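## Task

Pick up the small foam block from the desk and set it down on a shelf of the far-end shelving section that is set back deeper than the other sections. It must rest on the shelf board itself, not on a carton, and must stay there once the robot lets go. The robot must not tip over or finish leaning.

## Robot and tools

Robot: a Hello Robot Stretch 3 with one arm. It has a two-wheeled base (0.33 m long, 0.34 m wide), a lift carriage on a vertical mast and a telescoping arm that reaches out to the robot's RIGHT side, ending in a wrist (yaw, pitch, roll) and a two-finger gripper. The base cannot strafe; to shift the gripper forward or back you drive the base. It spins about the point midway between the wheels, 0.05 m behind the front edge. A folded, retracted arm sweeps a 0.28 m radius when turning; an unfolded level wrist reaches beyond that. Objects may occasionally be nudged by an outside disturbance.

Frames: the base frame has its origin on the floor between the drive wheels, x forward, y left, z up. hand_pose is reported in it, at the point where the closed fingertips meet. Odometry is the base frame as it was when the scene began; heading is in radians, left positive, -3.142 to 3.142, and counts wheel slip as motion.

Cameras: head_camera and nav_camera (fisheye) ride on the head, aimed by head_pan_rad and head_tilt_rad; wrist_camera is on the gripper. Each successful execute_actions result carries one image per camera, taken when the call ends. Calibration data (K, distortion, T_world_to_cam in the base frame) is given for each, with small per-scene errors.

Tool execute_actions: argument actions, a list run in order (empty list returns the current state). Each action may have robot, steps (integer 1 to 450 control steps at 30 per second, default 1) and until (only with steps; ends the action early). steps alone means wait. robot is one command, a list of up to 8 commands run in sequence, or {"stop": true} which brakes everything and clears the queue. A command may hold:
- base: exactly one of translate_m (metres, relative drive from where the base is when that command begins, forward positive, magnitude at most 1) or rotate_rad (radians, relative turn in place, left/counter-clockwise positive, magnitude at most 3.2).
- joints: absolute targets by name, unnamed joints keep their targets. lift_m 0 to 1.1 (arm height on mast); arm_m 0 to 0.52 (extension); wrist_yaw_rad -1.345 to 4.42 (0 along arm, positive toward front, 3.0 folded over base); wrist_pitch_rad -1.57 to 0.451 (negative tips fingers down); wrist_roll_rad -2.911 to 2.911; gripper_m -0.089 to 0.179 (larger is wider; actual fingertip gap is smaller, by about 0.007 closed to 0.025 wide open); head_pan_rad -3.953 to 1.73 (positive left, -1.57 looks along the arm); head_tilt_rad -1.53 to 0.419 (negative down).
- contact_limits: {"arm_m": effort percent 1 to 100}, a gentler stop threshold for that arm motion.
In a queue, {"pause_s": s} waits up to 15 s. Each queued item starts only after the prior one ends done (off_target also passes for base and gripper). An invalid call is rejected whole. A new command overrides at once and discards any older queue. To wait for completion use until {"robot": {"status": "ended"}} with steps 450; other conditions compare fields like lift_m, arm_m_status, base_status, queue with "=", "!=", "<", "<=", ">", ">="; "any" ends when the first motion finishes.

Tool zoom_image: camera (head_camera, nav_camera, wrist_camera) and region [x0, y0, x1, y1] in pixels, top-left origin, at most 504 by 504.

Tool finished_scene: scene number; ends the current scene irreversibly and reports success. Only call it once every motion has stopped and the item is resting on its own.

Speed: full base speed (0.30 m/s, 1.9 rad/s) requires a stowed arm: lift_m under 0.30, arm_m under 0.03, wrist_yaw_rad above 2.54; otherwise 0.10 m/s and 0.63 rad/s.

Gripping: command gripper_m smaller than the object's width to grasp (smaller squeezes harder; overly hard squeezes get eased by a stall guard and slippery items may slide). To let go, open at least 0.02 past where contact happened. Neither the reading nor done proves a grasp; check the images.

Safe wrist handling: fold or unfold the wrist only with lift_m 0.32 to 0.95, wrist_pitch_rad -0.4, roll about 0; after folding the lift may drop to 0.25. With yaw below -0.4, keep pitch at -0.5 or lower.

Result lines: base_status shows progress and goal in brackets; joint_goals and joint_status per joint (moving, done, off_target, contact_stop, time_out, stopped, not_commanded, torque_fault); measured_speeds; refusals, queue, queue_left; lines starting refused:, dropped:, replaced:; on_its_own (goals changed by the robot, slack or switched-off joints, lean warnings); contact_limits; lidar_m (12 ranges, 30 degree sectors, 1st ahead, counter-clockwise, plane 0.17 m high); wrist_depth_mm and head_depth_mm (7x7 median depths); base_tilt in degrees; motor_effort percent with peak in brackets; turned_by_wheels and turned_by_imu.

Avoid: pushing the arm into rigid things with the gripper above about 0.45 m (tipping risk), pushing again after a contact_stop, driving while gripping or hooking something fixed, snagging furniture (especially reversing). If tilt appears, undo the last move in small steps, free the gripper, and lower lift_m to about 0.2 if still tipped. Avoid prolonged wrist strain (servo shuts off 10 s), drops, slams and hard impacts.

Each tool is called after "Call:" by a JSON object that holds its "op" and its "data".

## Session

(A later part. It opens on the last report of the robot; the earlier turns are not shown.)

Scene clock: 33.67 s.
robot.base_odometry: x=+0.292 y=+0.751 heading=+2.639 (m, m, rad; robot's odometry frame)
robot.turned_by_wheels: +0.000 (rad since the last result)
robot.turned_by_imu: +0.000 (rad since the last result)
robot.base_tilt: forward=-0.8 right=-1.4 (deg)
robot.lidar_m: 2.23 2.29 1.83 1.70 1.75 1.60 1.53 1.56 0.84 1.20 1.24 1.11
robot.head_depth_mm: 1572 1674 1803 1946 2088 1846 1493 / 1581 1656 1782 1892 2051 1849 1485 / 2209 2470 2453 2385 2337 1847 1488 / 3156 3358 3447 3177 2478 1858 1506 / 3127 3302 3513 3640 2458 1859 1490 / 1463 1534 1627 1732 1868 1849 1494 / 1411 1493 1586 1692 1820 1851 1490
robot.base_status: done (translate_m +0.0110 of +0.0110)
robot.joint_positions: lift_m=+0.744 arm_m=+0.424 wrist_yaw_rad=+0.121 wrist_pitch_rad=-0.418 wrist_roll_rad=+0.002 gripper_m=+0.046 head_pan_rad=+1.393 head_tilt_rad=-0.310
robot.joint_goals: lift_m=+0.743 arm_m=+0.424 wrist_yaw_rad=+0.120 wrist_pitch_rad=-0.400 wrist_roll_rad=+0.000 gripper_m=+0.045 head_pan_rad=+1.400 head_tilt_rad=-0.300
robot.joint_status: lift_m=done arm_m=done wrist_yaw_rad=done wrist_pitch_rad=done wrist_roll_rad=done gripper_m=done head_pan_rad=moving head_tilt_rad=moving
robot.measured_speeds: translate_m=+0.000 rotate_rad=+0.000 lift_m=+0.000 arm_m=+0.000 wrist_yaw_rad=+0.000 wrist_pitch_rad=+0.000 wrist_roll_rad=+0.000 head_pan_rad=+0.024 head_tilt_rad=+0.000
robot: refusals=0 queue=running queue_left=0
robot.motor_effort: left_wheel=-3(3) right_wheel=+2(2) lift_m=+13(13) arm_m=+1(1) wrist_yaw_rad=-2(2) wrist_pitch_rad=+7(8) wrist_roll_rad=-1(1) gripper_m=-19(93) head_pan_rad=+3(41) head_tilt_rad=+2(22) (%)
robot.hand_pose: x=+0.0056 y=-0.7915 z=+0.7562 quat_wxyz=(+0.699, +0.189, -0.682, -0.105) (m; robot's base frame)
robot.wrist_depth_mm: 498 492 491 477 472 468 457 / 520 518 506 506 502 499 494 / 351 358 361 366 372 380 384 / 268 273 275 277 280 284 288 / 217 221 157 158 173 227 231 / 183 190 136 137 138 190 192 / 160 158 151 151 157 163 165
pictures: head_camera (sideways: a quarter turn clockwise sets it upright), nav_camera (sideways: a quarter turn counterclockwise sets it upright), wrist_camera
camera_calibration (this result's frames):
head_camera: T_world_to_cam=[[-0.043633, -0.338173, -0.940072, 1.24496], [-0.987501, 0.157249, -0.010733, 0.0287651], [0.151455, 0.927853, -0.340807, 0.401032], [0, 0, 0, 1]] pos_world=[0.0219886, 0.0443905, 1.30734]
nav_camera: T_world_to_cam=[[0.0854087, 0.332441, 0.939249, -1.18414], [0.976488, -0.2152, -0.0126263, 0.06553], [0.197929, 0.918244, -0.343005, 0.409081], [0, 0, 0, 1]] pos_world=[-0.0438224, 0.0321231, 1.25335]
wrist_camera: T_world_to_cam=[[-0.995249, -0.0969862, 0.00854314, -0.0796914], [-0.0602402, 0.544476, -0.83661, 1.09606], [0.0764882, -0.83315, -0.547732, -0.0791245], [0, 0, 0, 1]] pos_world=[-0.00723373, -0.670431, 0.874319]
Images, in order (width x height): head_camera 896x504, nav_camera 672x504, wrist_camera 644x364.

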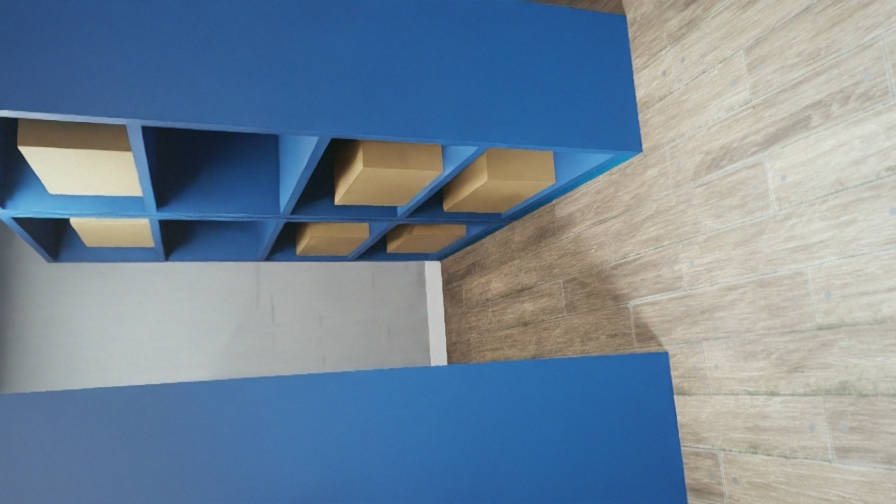

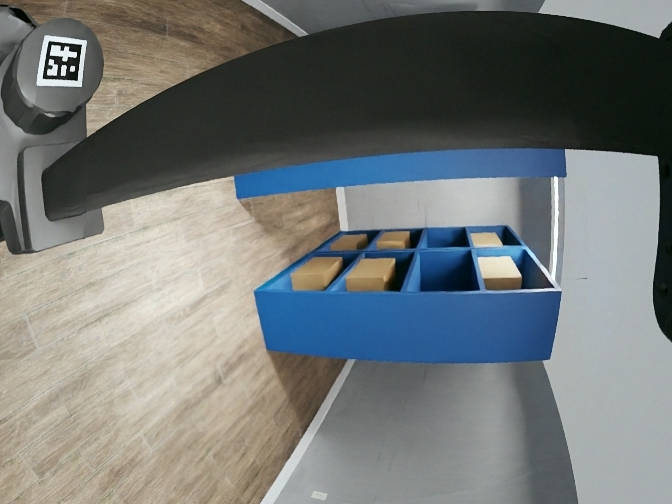

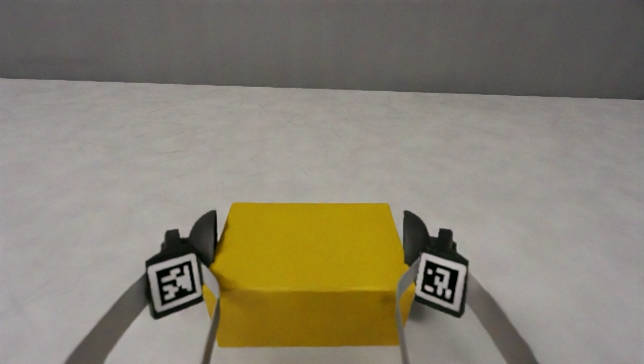

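Call:
{"op": "execute_actions", "data": {"actions": [{"robot": {"joints": {"lift_m": 0.81, "head_pan_rad": 1.62, "head_tilt_rad": -0.3}}, "steps": 60, "until": {"robot": {"lift_m": [">", 0.79]}}}, {"robot": {"base": {"translate_m": 0.37}, "joints": {"arm_m": 0.0, "wrist_yaw_rad": 2.62}}, "steps": 200, "until": {"robot": {"arm_m": ["<", 0.06], "wrist_yaw_rad": [">", 1.7]}}}]}}

Scene clock: 44.03 s.
robot.base_odometry: x=+0.046 y=+0.886 heading=+2.639 (m, m, rad; robot's odometry frame)
robot.turned_by_wheels: +0.000 (rad since the last result)
robot.turned_by_imu: +0.002 (rad since the last result)
robot.base_tilt: forward=-1.2 right=-2.3 (deg)
robot.lidar_m: 1.95 2.01 1.79 1.73 1.76 1.89 1.80 1.77 0.99 1.19 0.91 1.64
robot.head_depth_mm: 1476 1547 1640 1760 1905 1867 1485 / 2232 2405 2471 2109 2167 1853 1479 / 3133 3275 3499 3497 2461 1869 1484 / 3133 3343 3505 3619 2466 1856 1484 / 1928 1927 1953 1850 1965 1852 1496 / 1477 1568 1670 1796 1929 1837 1489 / 1475 1572 1678 1784 1953 1844 1475
robot.base_status: moving (translate_m +0.2804 of +0.3700)
robot.joint_positions: lift_m=+0.809 arm_m=+0.056 wrist_yaw_rad=+2.618 wrist_pitch_rad=-0.418 wrist_roll_rad=+0.002 gripper_m=+0.046 head_pan_rad=+1.613 head_tilt_rad=-0.310
robot.joint_goals: lift_m=+0.810 arm_m=+0.000 wrist_yaw_rad=+2.620 wrist_pitch_rad=-0.400 wrist_roll_rad=+0.000 gripper_m=+0.045 head_pan_rad=+1.620 head_tilt_rad=-0.300
robot.joint_status: lift_m=moving arm_m=moving wrist_yaw_rad=moving wrist_pitch_rad=done wrist_roll_rad=done gripper_m=done head_pan_rad=done head_tilt_rad=done
robot.measured_speeds: translate_m=+0.100 rotate_rad=+0.000 lift_m=+0.000 arm_m=-0.125 wrist_yaw_rad=+0.000 wrist_pitch_rad=+0.000 wrist_roll_rad=+0.000 head_pan_rad=+0.000 head_tilt_rad=+0.000
robot: refusals=0 queue=running queue_left=0
robot.motor_effort: left_wheel=-1(3) right_wheel=+3(6) lift_m=+35(37) arm_m=-4(4) wrist_yaw_rad=+3(5) wrist_pitch_rad=+8(8) wrist_roll_rad=-1(1) gripper_m=-18(19) head_pan_rad=+4(22) head_tilt_rad=+3(1) (%)
robot.hand_pose: x=+0.0909 y=-0.0068 z=+0.8220 quat_wxyz=(+0.321, +0.707, -0.037, +0.629) (m; robot's base frame)
robot.wrist_depth_mm: - - - - - - - / - - - - - - - / - - - - - - - / - - - - - - - / - - 158 158 173 - - / - - 136 137 138 - - / - 944 886 151 932 953 978
pictures: head_camera (sideways: a quarter turn clockwise sets it upright), nav_camera (sideways: a quarter turn counterclockwise sets it upright), wrist_camera
camera_calibration (this result's frames):
head_camera: T_world_to_cam=[[0.031369, -0.339417, -0.940113, 1.24456], [-0.997987, -0.0624994, -0.0107355, 0.0288322], [-0.0551127, 0.938557, -0.340694, 0.402145], [0, 0, 0, 1]] pos_world=[0.0118969, 0.04679, 1.30734]
nav_camera: T_world_to_cam=[[0.0106489, 0.34296, 0.93929, -1.18374], [0.999914, 0.00354583, -0.0126309, 0.0653932], [-0.00766247, 0.939343, -0.342893, 0.410189], [0, 0, 0, 1]] pos_world=[-0.0496389, 0.0204345, 1.25335]
wrist_camera: T_world_to_cam=[[0.853644, -0.520787, 0.00855152, -0.0902648], [-0.279209, -0.4714, -0.836555, 0.74198], [0.439698, 0.711733, -0.547816, 0.581687], [0, 0, 0, 1]] pos_world=[0.0284549, -0.111245, 0.940137]
Images, in order (width x height): head_camera 896x504, nav_camera 672x504, wrist_camera 644x364.

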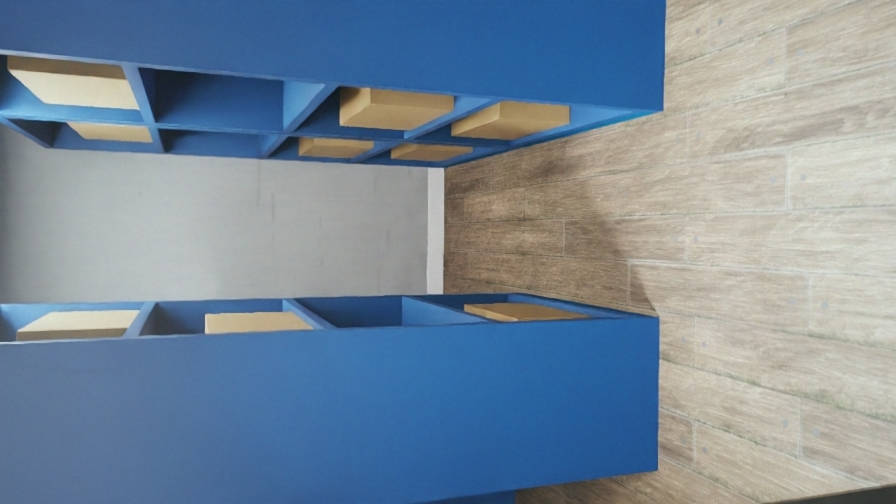

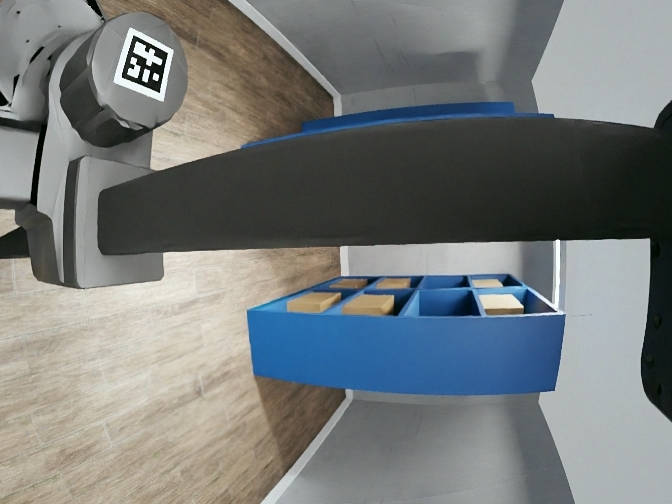

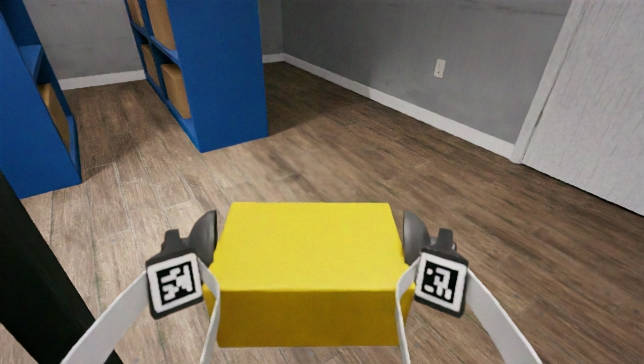

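Call:
{"op": "execute_actions", "data": {"actions": [{"robot": {"joints": {"lift_m": 0.28}}, "steps": 200, "until": {"robot": {"base_status": ["!=", "moving"]}}}]}}

Scene clock: 46.03 s.
robot.base_odometry: x=-0.032 y=+0.929 heading=+2.639 (m, m, rad; robot's odometry frame)
robot.turned_by_wheels: +0.000 (rad since the last result)
robot.turned_by_imu: +0.001 (rad since the last result)
robot.base_tilt: forward=-0.8 right=-1.4 (deg)
robot.lidar_m: 1.86 1.91 1.80 1.74 1.76 1.98 1.89 1.76 1.05 1.19 0.86 1.64
robot.head_depth_mm: 1451 1558 1643 1771 1901 1849 1480 / 1739 1587 1678 1787 1925 1854 1492 / 3113 3308 3478 3243 2435 1858 1480 / 3126 3335 3503 3680 2448 1856 1484 / 3066 3213 2590 2735 2312 1833 1491 / 1483 1588 1673 1790 1940 1855 1481 / 1481 1571 1681 1802 1939 1851 1489
robot.base_status: done (translate_m +0.3700 of +0.3700)
robot.joint_positions: lift_m=+0.646 arm_m=+0.002 wrist_yaw_rad=+2.618 wrist_pitch_rad=-0.418 wrist_roll_rad=+0.002 gripper_m=+0.046 head_pan_rad=+1.613 head_tilt_rad=-0.310
robot.joint_goals: lift_m=+0.280 arm_m=+0.000 wrist_yaw_rad=+2.620 wrist_pitch_rad=-0.400 wrist_roll_rad=+0.000 gripper_m=+0.045 head_pan_rad=+1.620 head_tilt_rad=-0.300
robot.joint_status: lift_m=moving arm_m=moving wrist_yaw_rad=moving wrist_pitch_rad=done wrist_roll_rad=done gripper_m=done head_pan_rad=done head_tilt_rad=done
robot.measured_speeds: translate_m=+0.000 rotate_rad=+0.000 lift_m=-0.110 arm_m=+0.000 wrist_yaw_rad=+0.000 wrist_pitch_rad=+0.000 wrist_roll_rad=+0.000 head_pan_rad=+0.000 head_tilt_rad=+0.000
robot: refusals=0 queue=running queue_left=0
robot.motor_effort: left_wheel=-3(6) right_wheel=+3(4) lift_m=+15(33) arm_m=-2(3) wrist_yaw_rad=+3(3) wrist_pitch_rad=+8(8) wrist_roll_rad=-1(1) gripper_m=-19(18) head_pan_rad=+4(3) head_tilt_rad=+5(4) (%)
robot.hand_pose: x=+0.0909 y=+0.0473 z=+0.6587 quat_wxyz=(+0.321, +0.707, -0.037, +0.629) (m; robot's base frame)
robot.wrist_depth_mm: - - - - - - - / - - - - - - - / - - - - - - - / - - - - - - - / - - 158 158 173 - - / 912 936 136 137 138 921 927 / - 769 738 151 787 802 790
pictures: head_camera (sideways: a quarter turn clockwise sets it upright), nav_camera (sideways: a quarter turn counterclockwise sets it upright), wrist_camera
camera_calibration (this result's frames):
head_camera: T_world_to_cam=[[0.031369, -0.339417, -0.940113, 1.24456], [-0.997987, -0.0624992, -0.0107355, 0.0288322], [-0.0551125, 0.938557, -0.340694, 0.402145], [0, 0, 0, 1]] pos_world=[0.0118969, 0.04679, 1.30734]
nav_camera: T_world_to_cam=[[0.010649, 0.34296, 0.93929, -1.18374], [0.999914, 0.00354559, -0.0126309, 0.0653932], [-0.00766224, 0.939343, -0.342892, 0.410189], [0, 0, 0, 1]] pos_world=[-0.0496389, 0.0204345, 1.25335]
wrist_camera: T_world_to_cam=[[0.853692, -0.520709, 0.00855362, -0.0606882], [-0.279194, -0.471474, -0.836518, 0.630841], [0.439615, 0.711741, -0.547872, 0.453782], [0, 0, 0, 1]] pos_world=[0.0284464, -0.0571508, 0.776844]
Images, in order (width x height): head_camera 896x504, nav_camera 672x504, wrist_camera 644x364.

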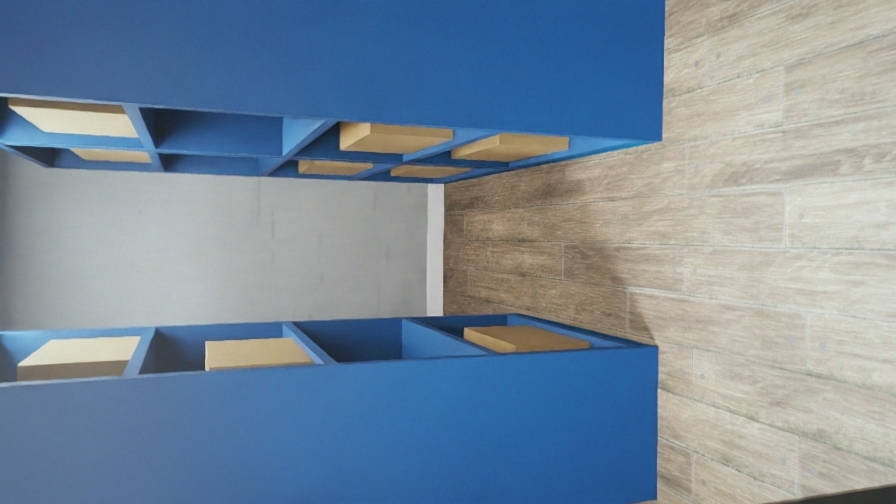

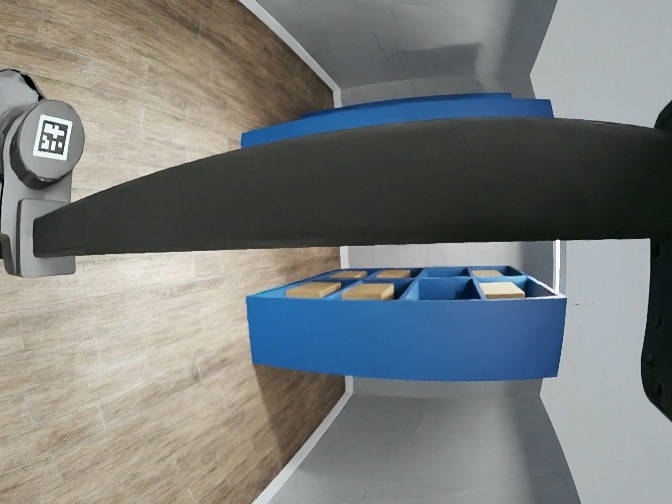

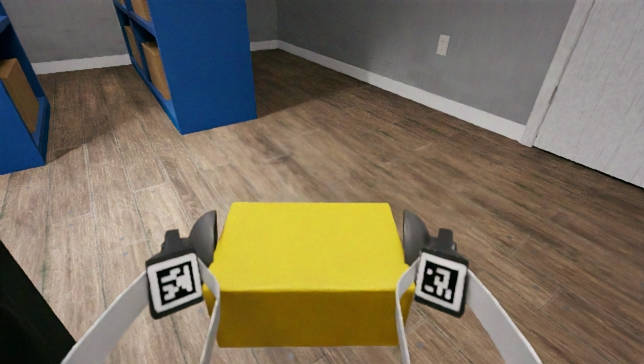

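Call:
{"op": "execute_actions", "data": {"actions": [{"robot": {"base": {"rotate_rad": -1.526}, "joints": {"head_pan_rad": -3.14, "head_tilt_rad": -0.35}}, "steps": 200, "until": {"robot": {"status": "ended"}}}]}}

Scene clock: 50.07 s.
robot.base_odometry: x=-0.032 y=+0.929 heading=+1.113 (m, m, rad; robot's odometry frame)
robot.turned_by_wheels: -1.526 (rad since the last result)
robot.turned_by_imu: -1.541 (rad since the last result)
robot.base_tilt: forward=-0.8 right=-1.5 (deg)
robot.lidar_m: 1.19 0.86 1.72 1.86 1.93 1.77 1.74 1.78 1.95 1.89 1.04 1.06
robot.head_depth_mm: 1458 1545 1659 1793 1940 1769 1443 / 1963 2350 1933 1834 1973 1786 1449 / 3114 3312 3563 3157 2348 1780 1448 / 3123 3351 3589 3407 2333 1777 1447 / 2158 2404 2597 2327 2138 1790 1445 / 1491 1592 1702 1825 2020 1770 1445 / 1494 1602 1722 1845 2021 1789 1441
robot.base_status: done (rotate_rad -1.5259 of -1.5260)
robot.joint_positions: lift_m=+0.281 arm_m=+0.002 wrist_yaw_rad=+2.618 wrist_pitch_rad=-0.419 wrist_roll_rad=+0.002 gripper_m=+0.046 head_pan_rad=-3.133 head_tilt_rad=-0.346
robot.joint_goals: lift_m=+0.280 arm_m=+0.000 wrist_yaw_rad=+2.620 wrist_pitch_rad=-0.400 wrist_roll_rad=+0.000 gripper_m=+0.045 head_pan_rad=-3.140 head_tilt_rad=-0.350
robot.joint_status: lift_m=done arm_m=done wrist_yaw_rad=done wrist_pitch_rad=done wrist_roll_rad=done gripper_m=done head_pan_rad=done head_tilt_rad=done
robot.measured_speeds: translate_m=+0.000 rotate_rad=+0.000 lift_m=+0.000 arm_m=+0.000 wrist_yaw_rad=+0.000 wrist_pitch_rad=+0.000 wrist_roll_rad=+0.000 head_pan_rad=+0.000 head_tilt_rad=+0.000
robot: refusals=0 queue=done queue_left=0
robot.motor_effort: left_wheel=+3(11) right_wheel=-2(7) lift_m=+13(16) arm_m=-3(3) wrist_yaw_rad=+3(2) wrist_pitch_rad=+8(8) wrist_roll_rad=-1(1) gripper_m=-19(19) head_pan_rad=-4(39) head_tilt_rad=-3(4) (%)
robot.hand_pose: x=+0.0909 y=+0.0472 z=+0.2930 quat_wxyz=(+0.321, +0.707, -0.037, +0.629) (m; robot's base frame)
robot.wrist_depth_mm: - - - - - - 839 / - - - - - - 882 / 911 951 931 946 873 963 869 / 714 714 714 734 735 746 750 / 577 577 157 158 174 589 602 / 482 502 136 137 138 495 501 / - - 149 151 415 429 433
pictures: head_camera (sideways: a quarter turn clockwise sets it upright), nav_camera (sideways: a quarter turn counterclockwise sets it upright), wrist_camera
camera_calibration (this result's frames):
head_camera: T_world_to_cam=[[0.374143, 0.0202484, -0.92715, 1.22555], [0.0293372, -0.99952, -0.00999015, 0.0215947], [-0.926907, -0.0234622, -0.374558, 0.451532], [0, 0, 0, 1]] pos_world=[-0.0406353, 0.00736295, 1.30561]
nav_camera: T_world_to_cam=[[-0.376243, 0.0218651, 0.926263, -1.16438], [0.0304563, 0.999473, -0.0112221, 0.0694722], [-0.92602, 0.0239883, -0.37671, 0.459801], [0, 0, 0, 1]] pos_world=[-0.0144183, -0.0550063, 1.25251]
wrist_camera: T_world_to_cam=[[0.853693, -0.520707, 0.00856125, -0.057559], [-0.27939, -0.471806, -0.836266, 0.324901], [0.439489, 0.711522, -0.548257, 0.253629], [0, 0, 0, 1]] pos_world=[0.0284448, -0.0571435, 0.41125]
Images, in order (width x height): head_camera 896x504, nav_camera 672x504, wrist_camera 644x364.

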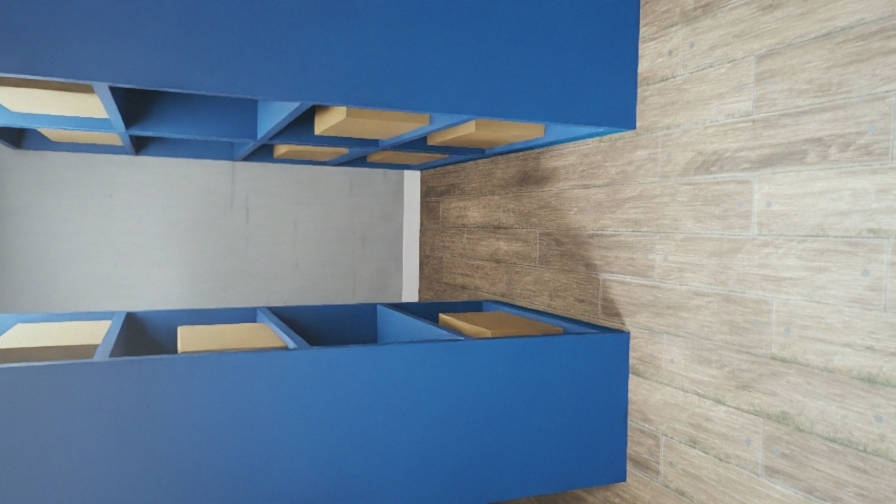

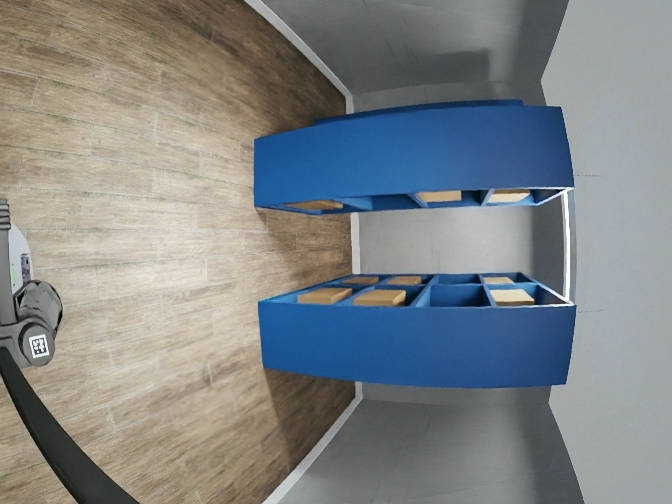

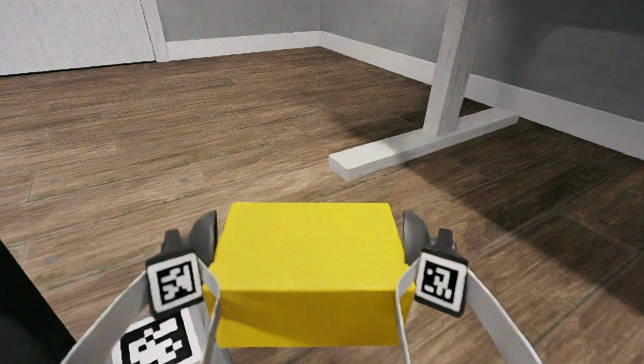

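Call:
{"op": "execute_actions", "data": {"actions": [{"robot": [{"base": {"rotate_rad": -0.036}}, {"base": {"translate_m": -1.0}}], "steps": 300, "until": {"robot": {"status": "ended"}}}]}}

Scene clock: 57.43 s.
robot.base_odometry: x=-0.506 y=+0.049 heading=+1.077 (m, m, rad; robot's odometry frame)
robot.turned_by_wheels: -0.036 (rad since the last result)
robot.turned_by_imu: -0.038 (rad since the last result)
robot.base_tilt: forward=-0.8 right=-1.4 (deg)
robot.lidar_m: 2.18 1.78 1.92 1.86 1.92 0.77 1.16 0.79 1.00 1.91 1.97 1.90
robot.head_depth_mm: 1058 1454 1477 1005 1152 898 978 / 1368 1482 1529 1476 1413 1447 1398 / 2212 2376 2499 2636 2215 1778 1442 / 2234 2384 2585 2769 2348 1772 1441 / 2234 2380 2555 2763 2336 1781 1443 / 2226 2340 1614 1708 1777 1629 1411 / 1194 1419 1111 1684 1371 1130 1266
robot.base_status: done (translate_m -1.0000 of -1.0000)
robot.joint_positions: lift_m=+0.281 arm_m=+0.002 wrist_yaw_rad=+2.618 wrist_pitch_rad=-0.419 wrist_roll_rad=+0.002 gripper_m=+0.046 head_pan_rad=-3.133 head_tilt_rad=-0.347
robot.joint_goals: lift_m=+0.280 arm_m=+0.000 wrist_yaw_rad=+2.620 wrist_pitch_rad=-0.400 wrist_roll_rad=+0.000 gripper_m=+0.045 head_pan_rad=-3.140 head_tilt_rad=-0.350
robot.joint_status: lift_m=done arm_m=done wrist_yaw_rad=done wrist_pitch_rad=done wrist_roll_rad=done gripper_m=done head_pan_rad=done head_tilt_rad=done
robot.measured_speeds: translate_m=+0.000 rotate_rad=+0.000 lift_m=+0.000 arm_m=+0.000 wrist_yaw_rad=+0.000 wrist_pitch_rad=+0.000 wrist_roll_rad=+0.000 head_pan_rad=+0.000 head_tilt_rad=+0.000
robot: refusals=0 queue=done queue_left=0
robot.motor_effort: left_wheel=+4(10) right_wheel=-1(7) lift_m=+13(13) arm_m=-3(3) wrist_yaw_rad=+3(2) wrist_pitch_rad=+8(8) wrist_roll_rad=-1(1) gripper_m=-19(19) head_pan_rad=-3(2) head_tilt_rad=-1(2) (%)
robot.hand_pose: x=+0.0909 y=+0.0472 z=+0.2930 quat_wxyz=(+0.321, +0.707, -0.037, +0.629) (m; robot's base frame)
robot.wrist_depth_mm: - - - - - - - / - - - - - - - / 934 943 950 945 - - - / 706 715 708 726 737 738 752 / 573 581 158 158 173 601 608 / 486 499 136 137 138 497 501 / - - 149 151 418 424 434
pictures: head_camera (sideways: a quarter turn clockwise sets it upright), nav_camera (sideways: a quarter turn counterclockwise sets it upright), wrist_camera
camera_calibration (this result's frames):
head_camera: T_world_to_cam=[[0.374821, 0.020236, -0.926876, 1.22519], [0.0292958, -0.999521, -0.00997502, 0.0215753], [-0.926634, -0.0234148, -0.375234, 0.452411], [0, 0, 0, 1]] pos_world=[-0.0406376, 0.0073652, 1.30557]
nav_camera: T_world_to_cam=[[-0.376917, 0.0218776, 0.925989, -1.16401], [0.0305131, 0.999472, -0.0111936, 0.0694347], [-0.925744, 0.0240357, -0.377386, 0.460678], [0, 0, 0, 1]] pos_world=[-0.014385, -0.055005, 1.25249]
wrist_camera: T_world_to_cam=[[0.85373, -0.520645, 0.00856145, -0.0575489], [-0.279359, -0.471831, -0.836262, 0.324897], [0.439436, 0.71155, -0.548263, 0.253634], [0, 0, 0, 1]] pos_world=[0.0284383, -0.0571394, 0.41125]
Images, in order (width x height): head_camera 896x504, nav_camera 672x504, wrist_camera 644x364.

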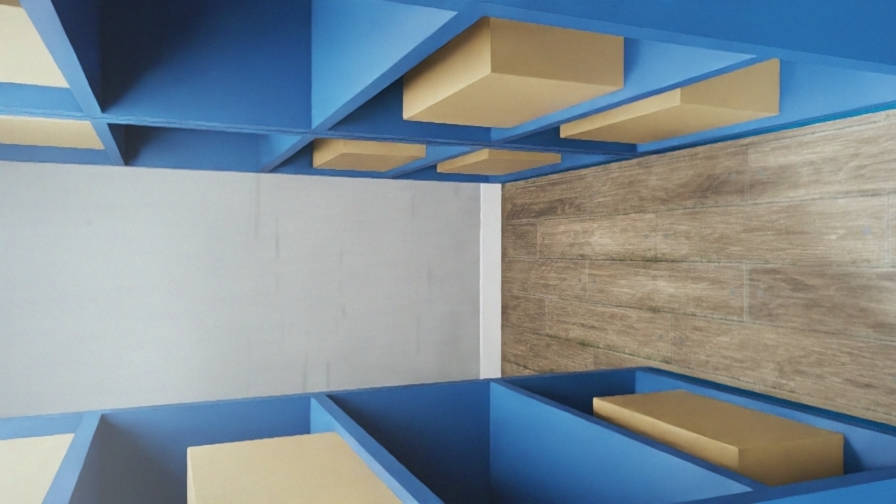

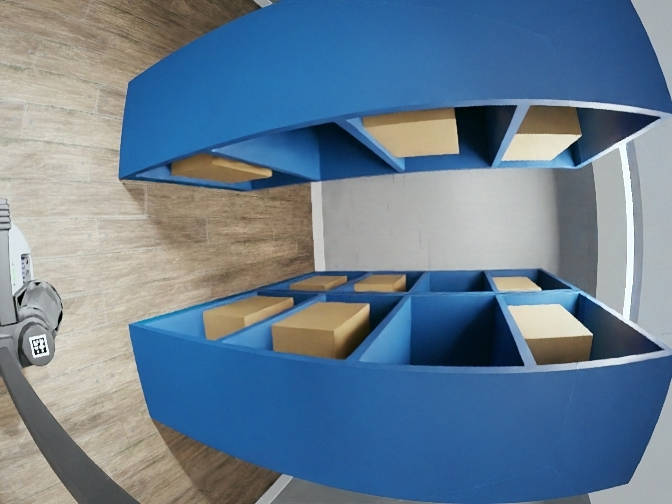

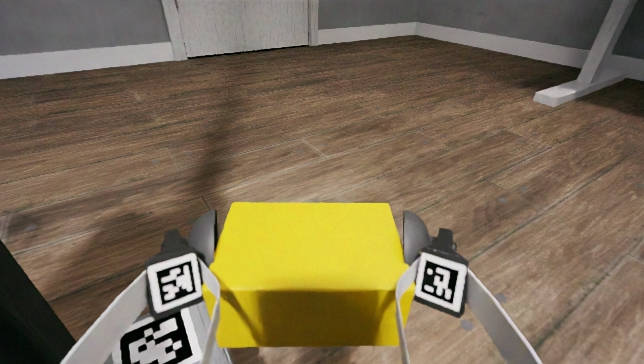

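Call:
{"op": "zoom_image", "data": {"camera": "head_camera", "region": [476, 80, 896, 460]}}

Call:
{"op": "zoom_image", "data": {"camera": "nav_camera", "region": [0, 120, 340, 400]}}

Region (476, 80, 896, 460) of head_camera's 896x504 image, scaled by 1.200, with more detail than that image has; it fills the top 456 rows of this view, and the rest is white.

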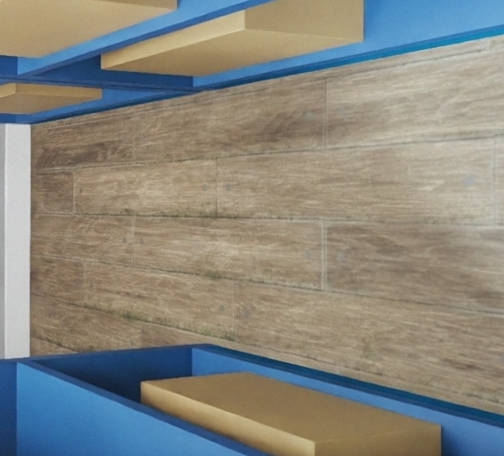

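Region (0, 120, 340, 400) of nav_camera's 672x504 image, scaled by 1.482, with more detail than that image has; it fills the top 415 rows of this view, and the rest is white.

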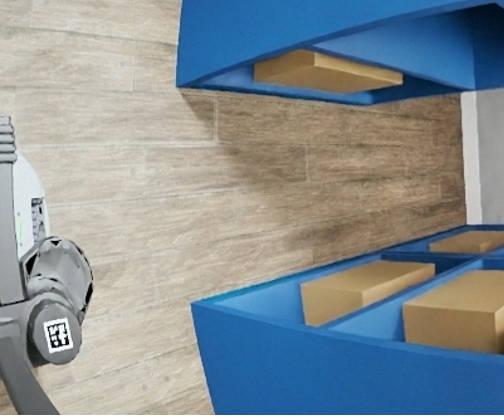

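Call:
{"op": "execute_actions", "data": {"actions": [{"robot": [{"base": {"rotate_rad": 0.016}}, {"base": {"translate_m": -1.0}}], "steps": 300, "until": {"robot": {"status": "ended"}}}]}}

Scene clock: 65.40 s.
robot.base_odometry: x=-0.966 y=-0.839 heading=+1.093 (m, m, rad; robot's odometry frame)
robot.turned_by_wheels: +0.016 (rad since the last result)
robot.turned_by_imu: +0.015 (rad since the last result)
robot.base_tilt: forward=-0.8 right=-1.4 (deg)
robot.lidar_m: 2.75 2.62 0.36 0.52 0.36 0.41 1.10 0.52 0.38 0.36 0.42 2.70
robot.head_depth_mm: 1050 1409 1455 1006 1188 983 873 / 1347 1426 1486 1492 1453 1435 1354 / 1369 1453 1555 1693 1848 1784 1444 / 1370 1467 1556 1698 1834 1783 1443 / 1368 1448 1562 1688 1835 1780 1444 / 1376 1456 1568 1680 1838 1797 1430 / 1371 1468 1569 1695 1842 1788 1441
robot.base_status: done (translate_m -1.0000 of -1.0000)
robot.joint_positions: lift_m=+0.281 arm_m=+0.002 wrist_yaw_rad=+2.618 wrist_pitch_rad=-0.419 wrist_roll_rad=+0.002 gripper_m=+0.046 head_pan_rad=-3.133 head_tilt_rad=-0.347
robot.joint_goals: lift_m=+0.280 arm_m=+0.000 wrist_yaw_rad=+2.620 wrist_pitch_rad=-0.400 wrist_roll_rad=+0.000 gripper_m=+0.045 head_pan_rad=-3.140 head_tilt_rad=-0.350
robot.joint_status: lift_m=done arm_m=done wrist_yaw_rad=done wrist_pitch_rad=done wrist_roll_rad=done gripper_m=done head_pan_rad=done head_tilt_rad=done
robot.measured_speeds: translate_m=+0.000 rotate_rad=+0.000 lift_m=+0.000 arm_m=+0.000 wrist_yaw_rad=+0.000 wrist_pitch_rad=+0.000 wrist_roll_rad=+0.000 head_pan_rad=+0.000 head_tilt_rad=+0.000
robot: refusals=0 queue=done queue_left=0
robot.motor_effort: left_wheel=+2(9) right_wheel=-1(4) lift_m=+13(13) arm_m=-3(3) wrist_yaw_rad=+3(2) wrist_pitch_rad=+8(8) wrist_roll_rad=-1(1) gripper_m=-20(19) head_pan_rad=-3(3) head_tilt_rad=-2(0) (%)
robot.hand_pose: x=+0.0909 y=+0.0472 z=+0.2930 quat_wxyz=(+0.321, +0.707, -0.037, +0.629) (m; robot's base frame)
robot.wrist_depth_mm: 551 612 556 377 - - - / 585 662 647 418 - - - / 620 670 685 455 - - - / 549 593 594 513 736 745 751 / 456 474 158 158 173 594 603 / 391 414 136 137 138 499 508 / - - 149 151 410 431 431
pictures: head_camera (sideways: a quarter turn clockwise sets it upright), nav_camera (sideways: a quarter turn counterclockwise sets it upright), wrist_camera
camera_calibration (this result's frames):
head_camera: T_world_to_cam=[[0.374959, 0.0202293, -0.926821, 1.22511], [0.0292764, -0.999522, -0.00997193, 0.0215714], [-0.926579, -0.0233949, -0.375372, 0.45259], [0, 0, 0, 1]] pos_world=[-0.040638, 0.00736617, 1.30556]
nav_camera: T_world_to_cam=[[-0.377055, 0.0218843, 0.925932, -1.16394], [0.0305357, 0.999471, -0.0111878, 0.069427], [-0.925687, 0.0240556, -0.377524, 0.460857], [0, 0, 0, 1]] pos_world=[-0.0143787, -0.0550045, 1.25249]
wrist_camera: T_world_to_cam=[[0.853747, -0.520617, 0.00856141, -0.0575426], [-0.279343, -0.47184, -0.836262, 0.324897], [0.439412, 0.711565, -0.548263, 0.253633], [0, 0, 0, 1]] pos_world=[0.0284353, -0.0571344, 0.41125]
Images, in order (width x height): head_camera 896x504, nav_camera 672x504, wrist_camera 644x364.

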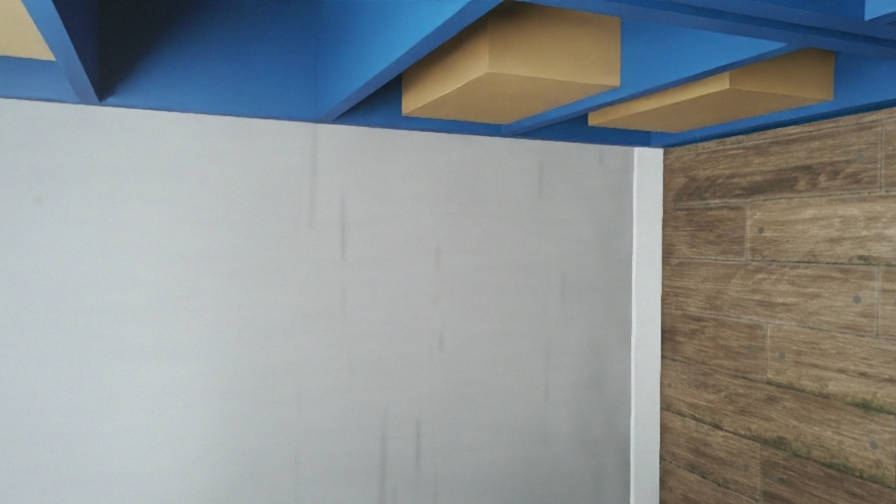

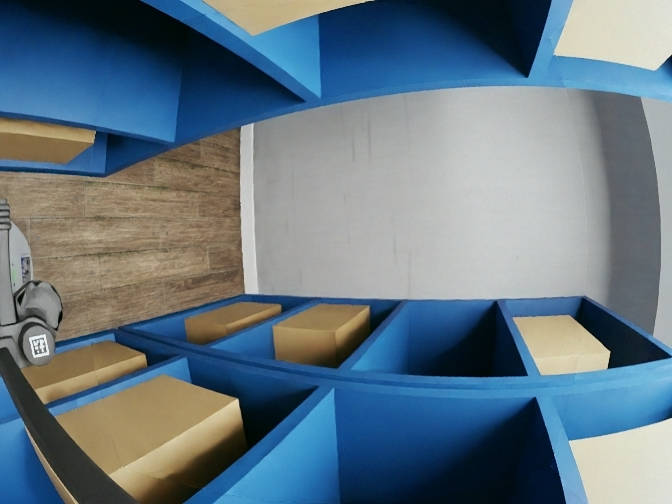

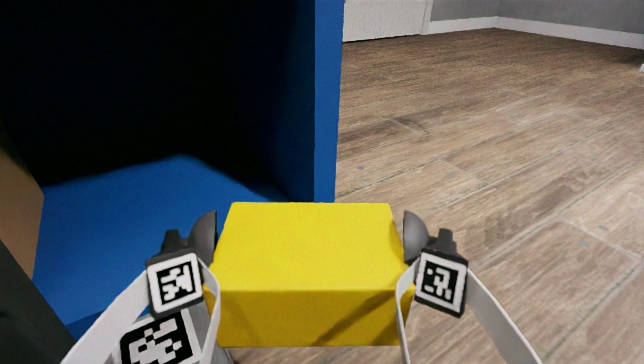

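Call:
{"op": "execute_actions", "data": {"actions": [{"robot": {"base": {"translate_m": -1.0}, "joints": {"head_pan_rad": -1.57, "head_tilt_rad": -0.45}}, "steps": 300, "until": {"robot": {"translate_m": ["<", -0.9]}}}, {"robot": {"joints": {"lift_m": 0.62}}, "steps": 200, "until": {"robot": {"status": "ended"}}}]}}

Scene clock: 74.43 s.
robot.base_odometry: x=-1.426 y=-1.727 heading=+1.093 (m, m, rad; robot's odometry frame)
robot.turned_by_wheels: +0.000 (rad since the last result)
robot.turned_by_imu: -0.001 (rad since the last result)
robot.base_tilt: forward=-0.7 right=-1.4 (deg)
robot.lidar_m: 1.25 0.39 0.40 0.28 0.29 0.39 0.60 0.62 0.85 0.83 0.51 0.50
robot.head_depth_mm: 1062 1149 995 1386 1192 1433 1280 / 1063 1146 991 1386 1192 1182 1269 / 1062 1150 997 1381 1192 1183 1256 / 1059 1147 991 1391 1187 1178 1258 / 1063 1147 995 1380 1191 1181 1257 / 1064 1137 991 1338 1153 1359 1269 / 902 901 859 896 994 1050 1108
robot.base_status: done (translate_m -1.0000 of -1.0000)
robot.joint_positions: lift_m=+0.619 arm_m=+0.002 wrist_yaw_rad=+2.618 wrist_pitch_rad=-0.419 wrist_roll_rad=+0.002 gripper_m=+0.046 head_pan_rad=-1.577 head_tilt_rad=-0.445
robot.joint_goals: lift_m=+0.620 arm_m=+0.000 wrist_yaw_rad=+2.620 wrist_pitch_rad=-0.400 wrist_roll_rad=+0.000 gripper_m=+0.045 head_pan_rad=-1.570 head_tilt_rad=-0.450
robot.joint_status: lift_m=done arm_m=done wrist_yaw_rad=done wrist_pitch_rad=done wrist_roll_rad=done gripper_m=done head_pan_rad=done head_tilt_rad=done
robot.measured_speeds: translate_m=+0.000 rotate_rad=+0.000 lift_m=+0.000 arm_m=+0.000 wrist_yaw_rad=+0.000 wrist_pitch_rad=+0.000 wrist_roll_rad=+0.000 head_pan_rad=+0.000 head_tilt_rad=+0.000
robot: refusals=0 queue=done queue_left=0
robot.motor_effort: left_wheel=+2(9) right_wheel=-1(7) lift_m=+35(32) arm_m=-3(3) wrist_yaw_rad=+2(2) wrist_pitch_rad=+8(8) wrist_roll_rad=-1(1) gripper_m=-19(19) head_pan_rad=+3(38) head_tilt_rad=-3(10) (%)
robot.hand_pose: x=+0.0908 y=+0.0472 z=+0.6318 quat_wxyz=(+0.321, +0.707, -0.037, +0.629) (m; robot's base frame)
robot.wrist_depth_mm: 543 608 653 416 410 542 804 / 581 638 675 451 502 612 867 / 465 500 504 459 522 - - / 366 382 386 457 718 - - / 309 335 158 158 173 - - / 461 491 135 137 138 895 903 / - 444 644 151 756 770 763
pictures: head_camera (sideways: a quarter turn clockwise sets it upright), nav_camera (sideways: a quarter turn counterclockwise sets it upright), wrist_camera
camera_calibration (this result's frames):
head_camera: T_world_to_cam=[[-0.0140913, 0.464214, -0.885611, 1.17372], [0.999852, 0.0152952, -0.00789166, 0.0129414], [0.00988219, -0.885591, -0.464361, 0.562678], [0, 0, 0, 1]] pos_world=[-0.00196079, -0.0467526, 1.30085]
nav_camera: T_world_to_cam=[[-0.0280483, -0.465588, 0.884557, -1.11209], [-0.998901, 0.0462948, -0.00730663, 0.0706526], [-0.0375485, -0.88379, -0.466375, 0.571061], [0, 0, 0, 1]] pos_world=[0.0608253, -0.0163473, 1.25055]
wrist_camera: T_world_to_cam=[[0.853816, -0.520504, 0.0085716, -0.060433], [-0.279461, -0.472185, -0.836028, 0.608011], [0.439203, 0.711419, -0.54862, 0.439641], [0, 0, 0, 1]] pos_world=[0.028422, -0.0571309, 0.750028]
Images, in order (width x height): head_camera 896x504, nav_camera 672x504, wrist_camera 644x364.

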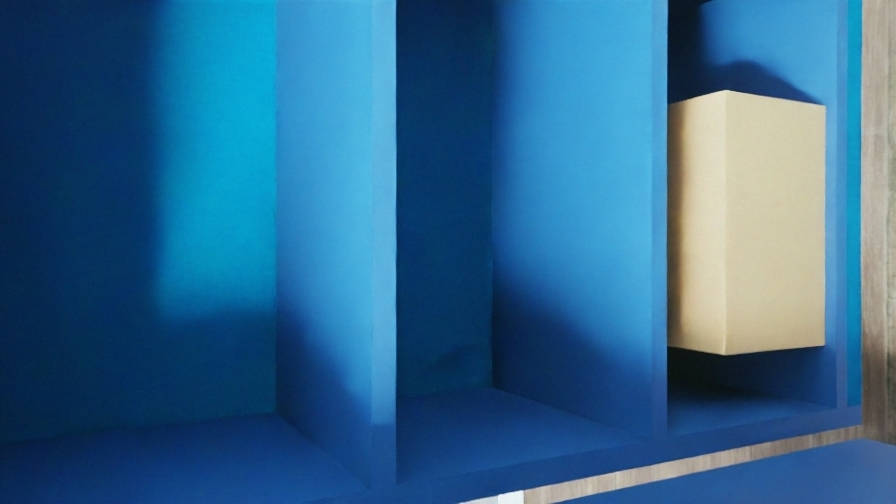

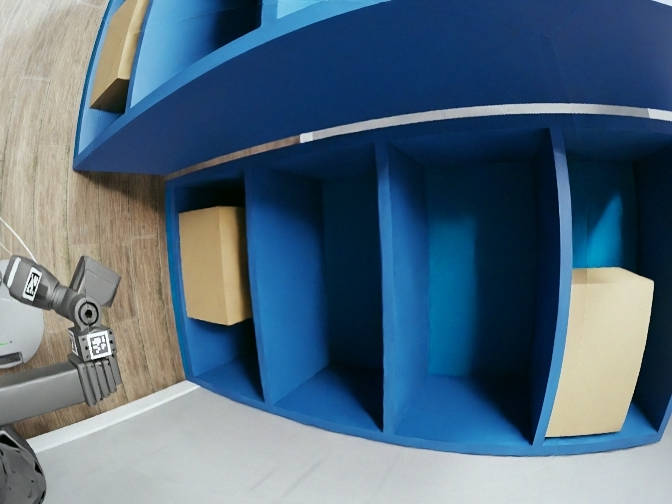

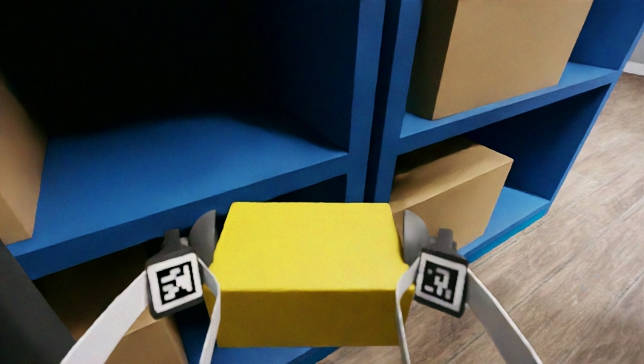

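Call:
{"op": "execute_actions", "data": {"actions": [{"robot": {"joints": {"wrist_yaw_rad": 0.0, "head_tilt_rad": -0.75}}, "steps": 1}, {"robot": [{"base": {"rotate_rad": 0.442}}, {"base": {"translate_m": -0.18}}], "steps": 300, "until": {"robot": {"queue": "done"}}}, {"robot": {"base": {"rotate_rad": -0.442}, "joints": {"arm_m": 0.3}}, "steps": 300, "until": {"robot": {"status": "ended"}}}]}}

Scene clock: 85.93 s.
robot.base_odometry: x=-1.432 y=-1.907 heading=+1.093 (m, m, rad; robot's odometry frame)
robot.turned_by_wheels: +0.000 (rad since the last result)
robot.turned_by_imu: +0.002 (rad since the last result)
robot.base_tilt: forward=-0.9 right=-1.4 (deg)
robot.lidar_m: 1.10 0.56 0.37 0.35 0.36 0.46 0.44 0.45 0.61 0.76 0.74 0.59
robot.head_depth_mm: 914 744 1213 1079 1307 1286 1167 / 920 745 1285 1079 1444 1286 1140 / 922 749 1283 1113 1351 1316 1163 / 924 750 1283 1111 1298 1314 1165 / 927 751 1284 1086 1252 1316 1164 / 929 754 1288 1082 1253 1323 1164 / 926 751 1263 1089 1352 1316 1171
robot.base_status: done (rotate_rad -0.4419 of -0.4420)
robot.joint_positions: lift_m=+0.619 arm_m=+0.300 wrist_yaw_rad=+0.001 wrist_pitch_rad=-0.419 wrist_roll_rad=+0.002 gripper_m=+0.046 head_pan_rad=-1.577 head_tilt_rad=-0.741
robot.joint_goals: lift_m=+0.620 arm_m=+0.300 wrist_yaw_rad=+0.000 wrist_pitch_rad=-0.400 wrist_roll_rad=+0.000 gripper_m=+0.045 head_pan_rad=-1.570 head_tilt_rad=-0.750
robot.joint_status: lift_m=done arm_m=done wrist_yaw_rad=done wrist_pitch_rad=done wrist_roll_rad=done gripper_m=done head_pan_rad=done head_tilt_rad=done
robot.measured_speeds: translate_m=+0.000 rotate_rad=+0.000 lift_m=+0.000 arm_m=+0.000 wrist_yaw_rad=+0.000 wrist_pitch_rad=+0.000 wrist_roll_rad=+0.000 head_pan_rad=+0.000 head_tilt_rad=+0.000
robot: refusals=0 queue=done queue_left=0
robot.motor_effort: left_wheel=+3(9) right_wheel=-1(5) lift_m=+34(35) arm_m=+1(2) wrist_yaw_rad=-1(5) wrist_pitch_rad=+8(8) wrist_roll_rad=-1(1) gripper_m=-19(19) head_pan_rad=+3(4) head_tilt_rad=-5(19) (%)
robot.hand_pose: x=-0.0214 y=-0.6690 z=+0.6318 quat_wxyz=(+0.691, +0.148, -0.692, -0.147) (m; robot's base frame)
robot.wrist_depth_mm: 543 556 560 572 580 547 381 / 580 602 617 621 626 552 382 / 494 501 502 513 520 492 380 / 377 382 384 387 389 400 370 / 303 307 158 159 173 318 323 / 274 273 136 137 138 298 307 / 410 407 388 150 671 564 388
pictures: head_camera (sideways: a quarter turn clockwise sets it upright), nav_camera (sideways: a quarter turn counterclockwise sets it upright), wrist_camera
camera_calibration (this result's frames):
head_camera: T_world_to_cam=[[-0.0127305, 0.702231, -0.711835, 0.947164], [0.999857, 0.0168633, -0.00124561, 0.00428719], [0.0111292, -0.711749, -0.702346, 0.872274], [0, 0, 0, 1]] pos_world=[-0.00193647, -0.0443606, 1.28687]
nav_camera: T_world_to_cam=[[-0.0294065, -0.703235, 0.710349, -0.884968], [-0.998908, 0.046482, 0.00466449, 0.055067], [-0.0362987, -0.709436, -0.703835, 0.879972], [0, 0, 0, 1]] pos_world=[0.0609249, -0.000616937, 1.24773]
wrist_camera: T_world_to_cam=[[-0.999693, 0.0232312, 0.00862886, -0.0133007], [0.0055337, 0.548658, -0.836028, 0.927483], [-0.0241562, -0.835724, -0.548618, -0.0464559], [0, 0, 0, 1]] pos_world=[-0.0195512, -0.547387, 0.750031]
Images, in order (width x height): head_camera 896x504, nav_camera 672x504, wrist_camera 644x364.

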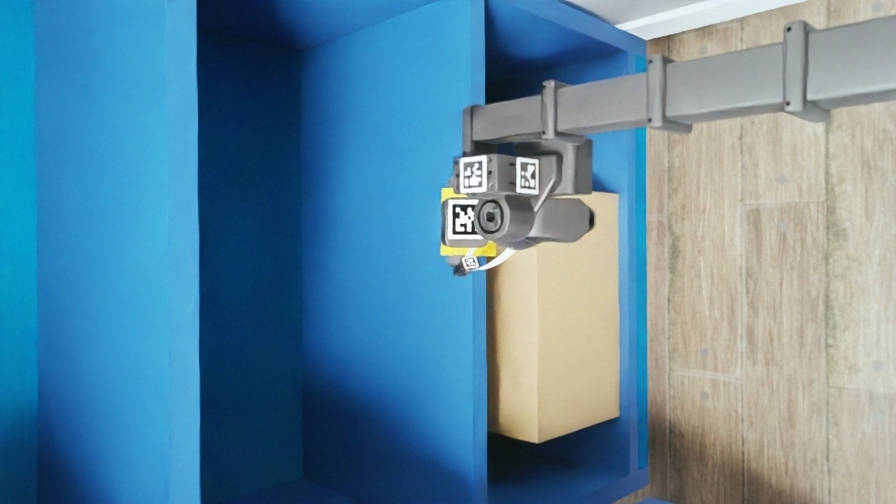

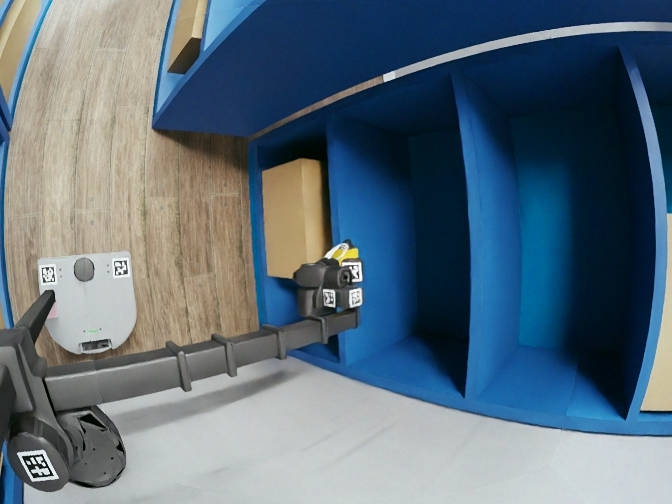

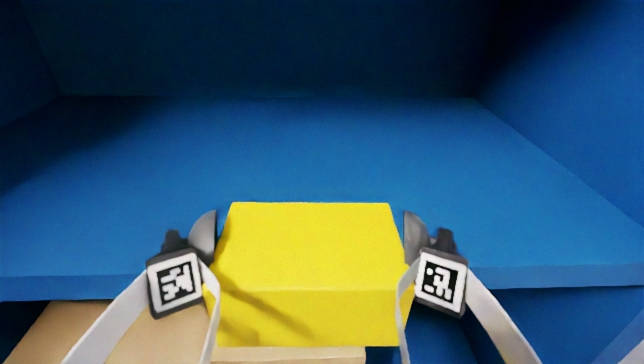

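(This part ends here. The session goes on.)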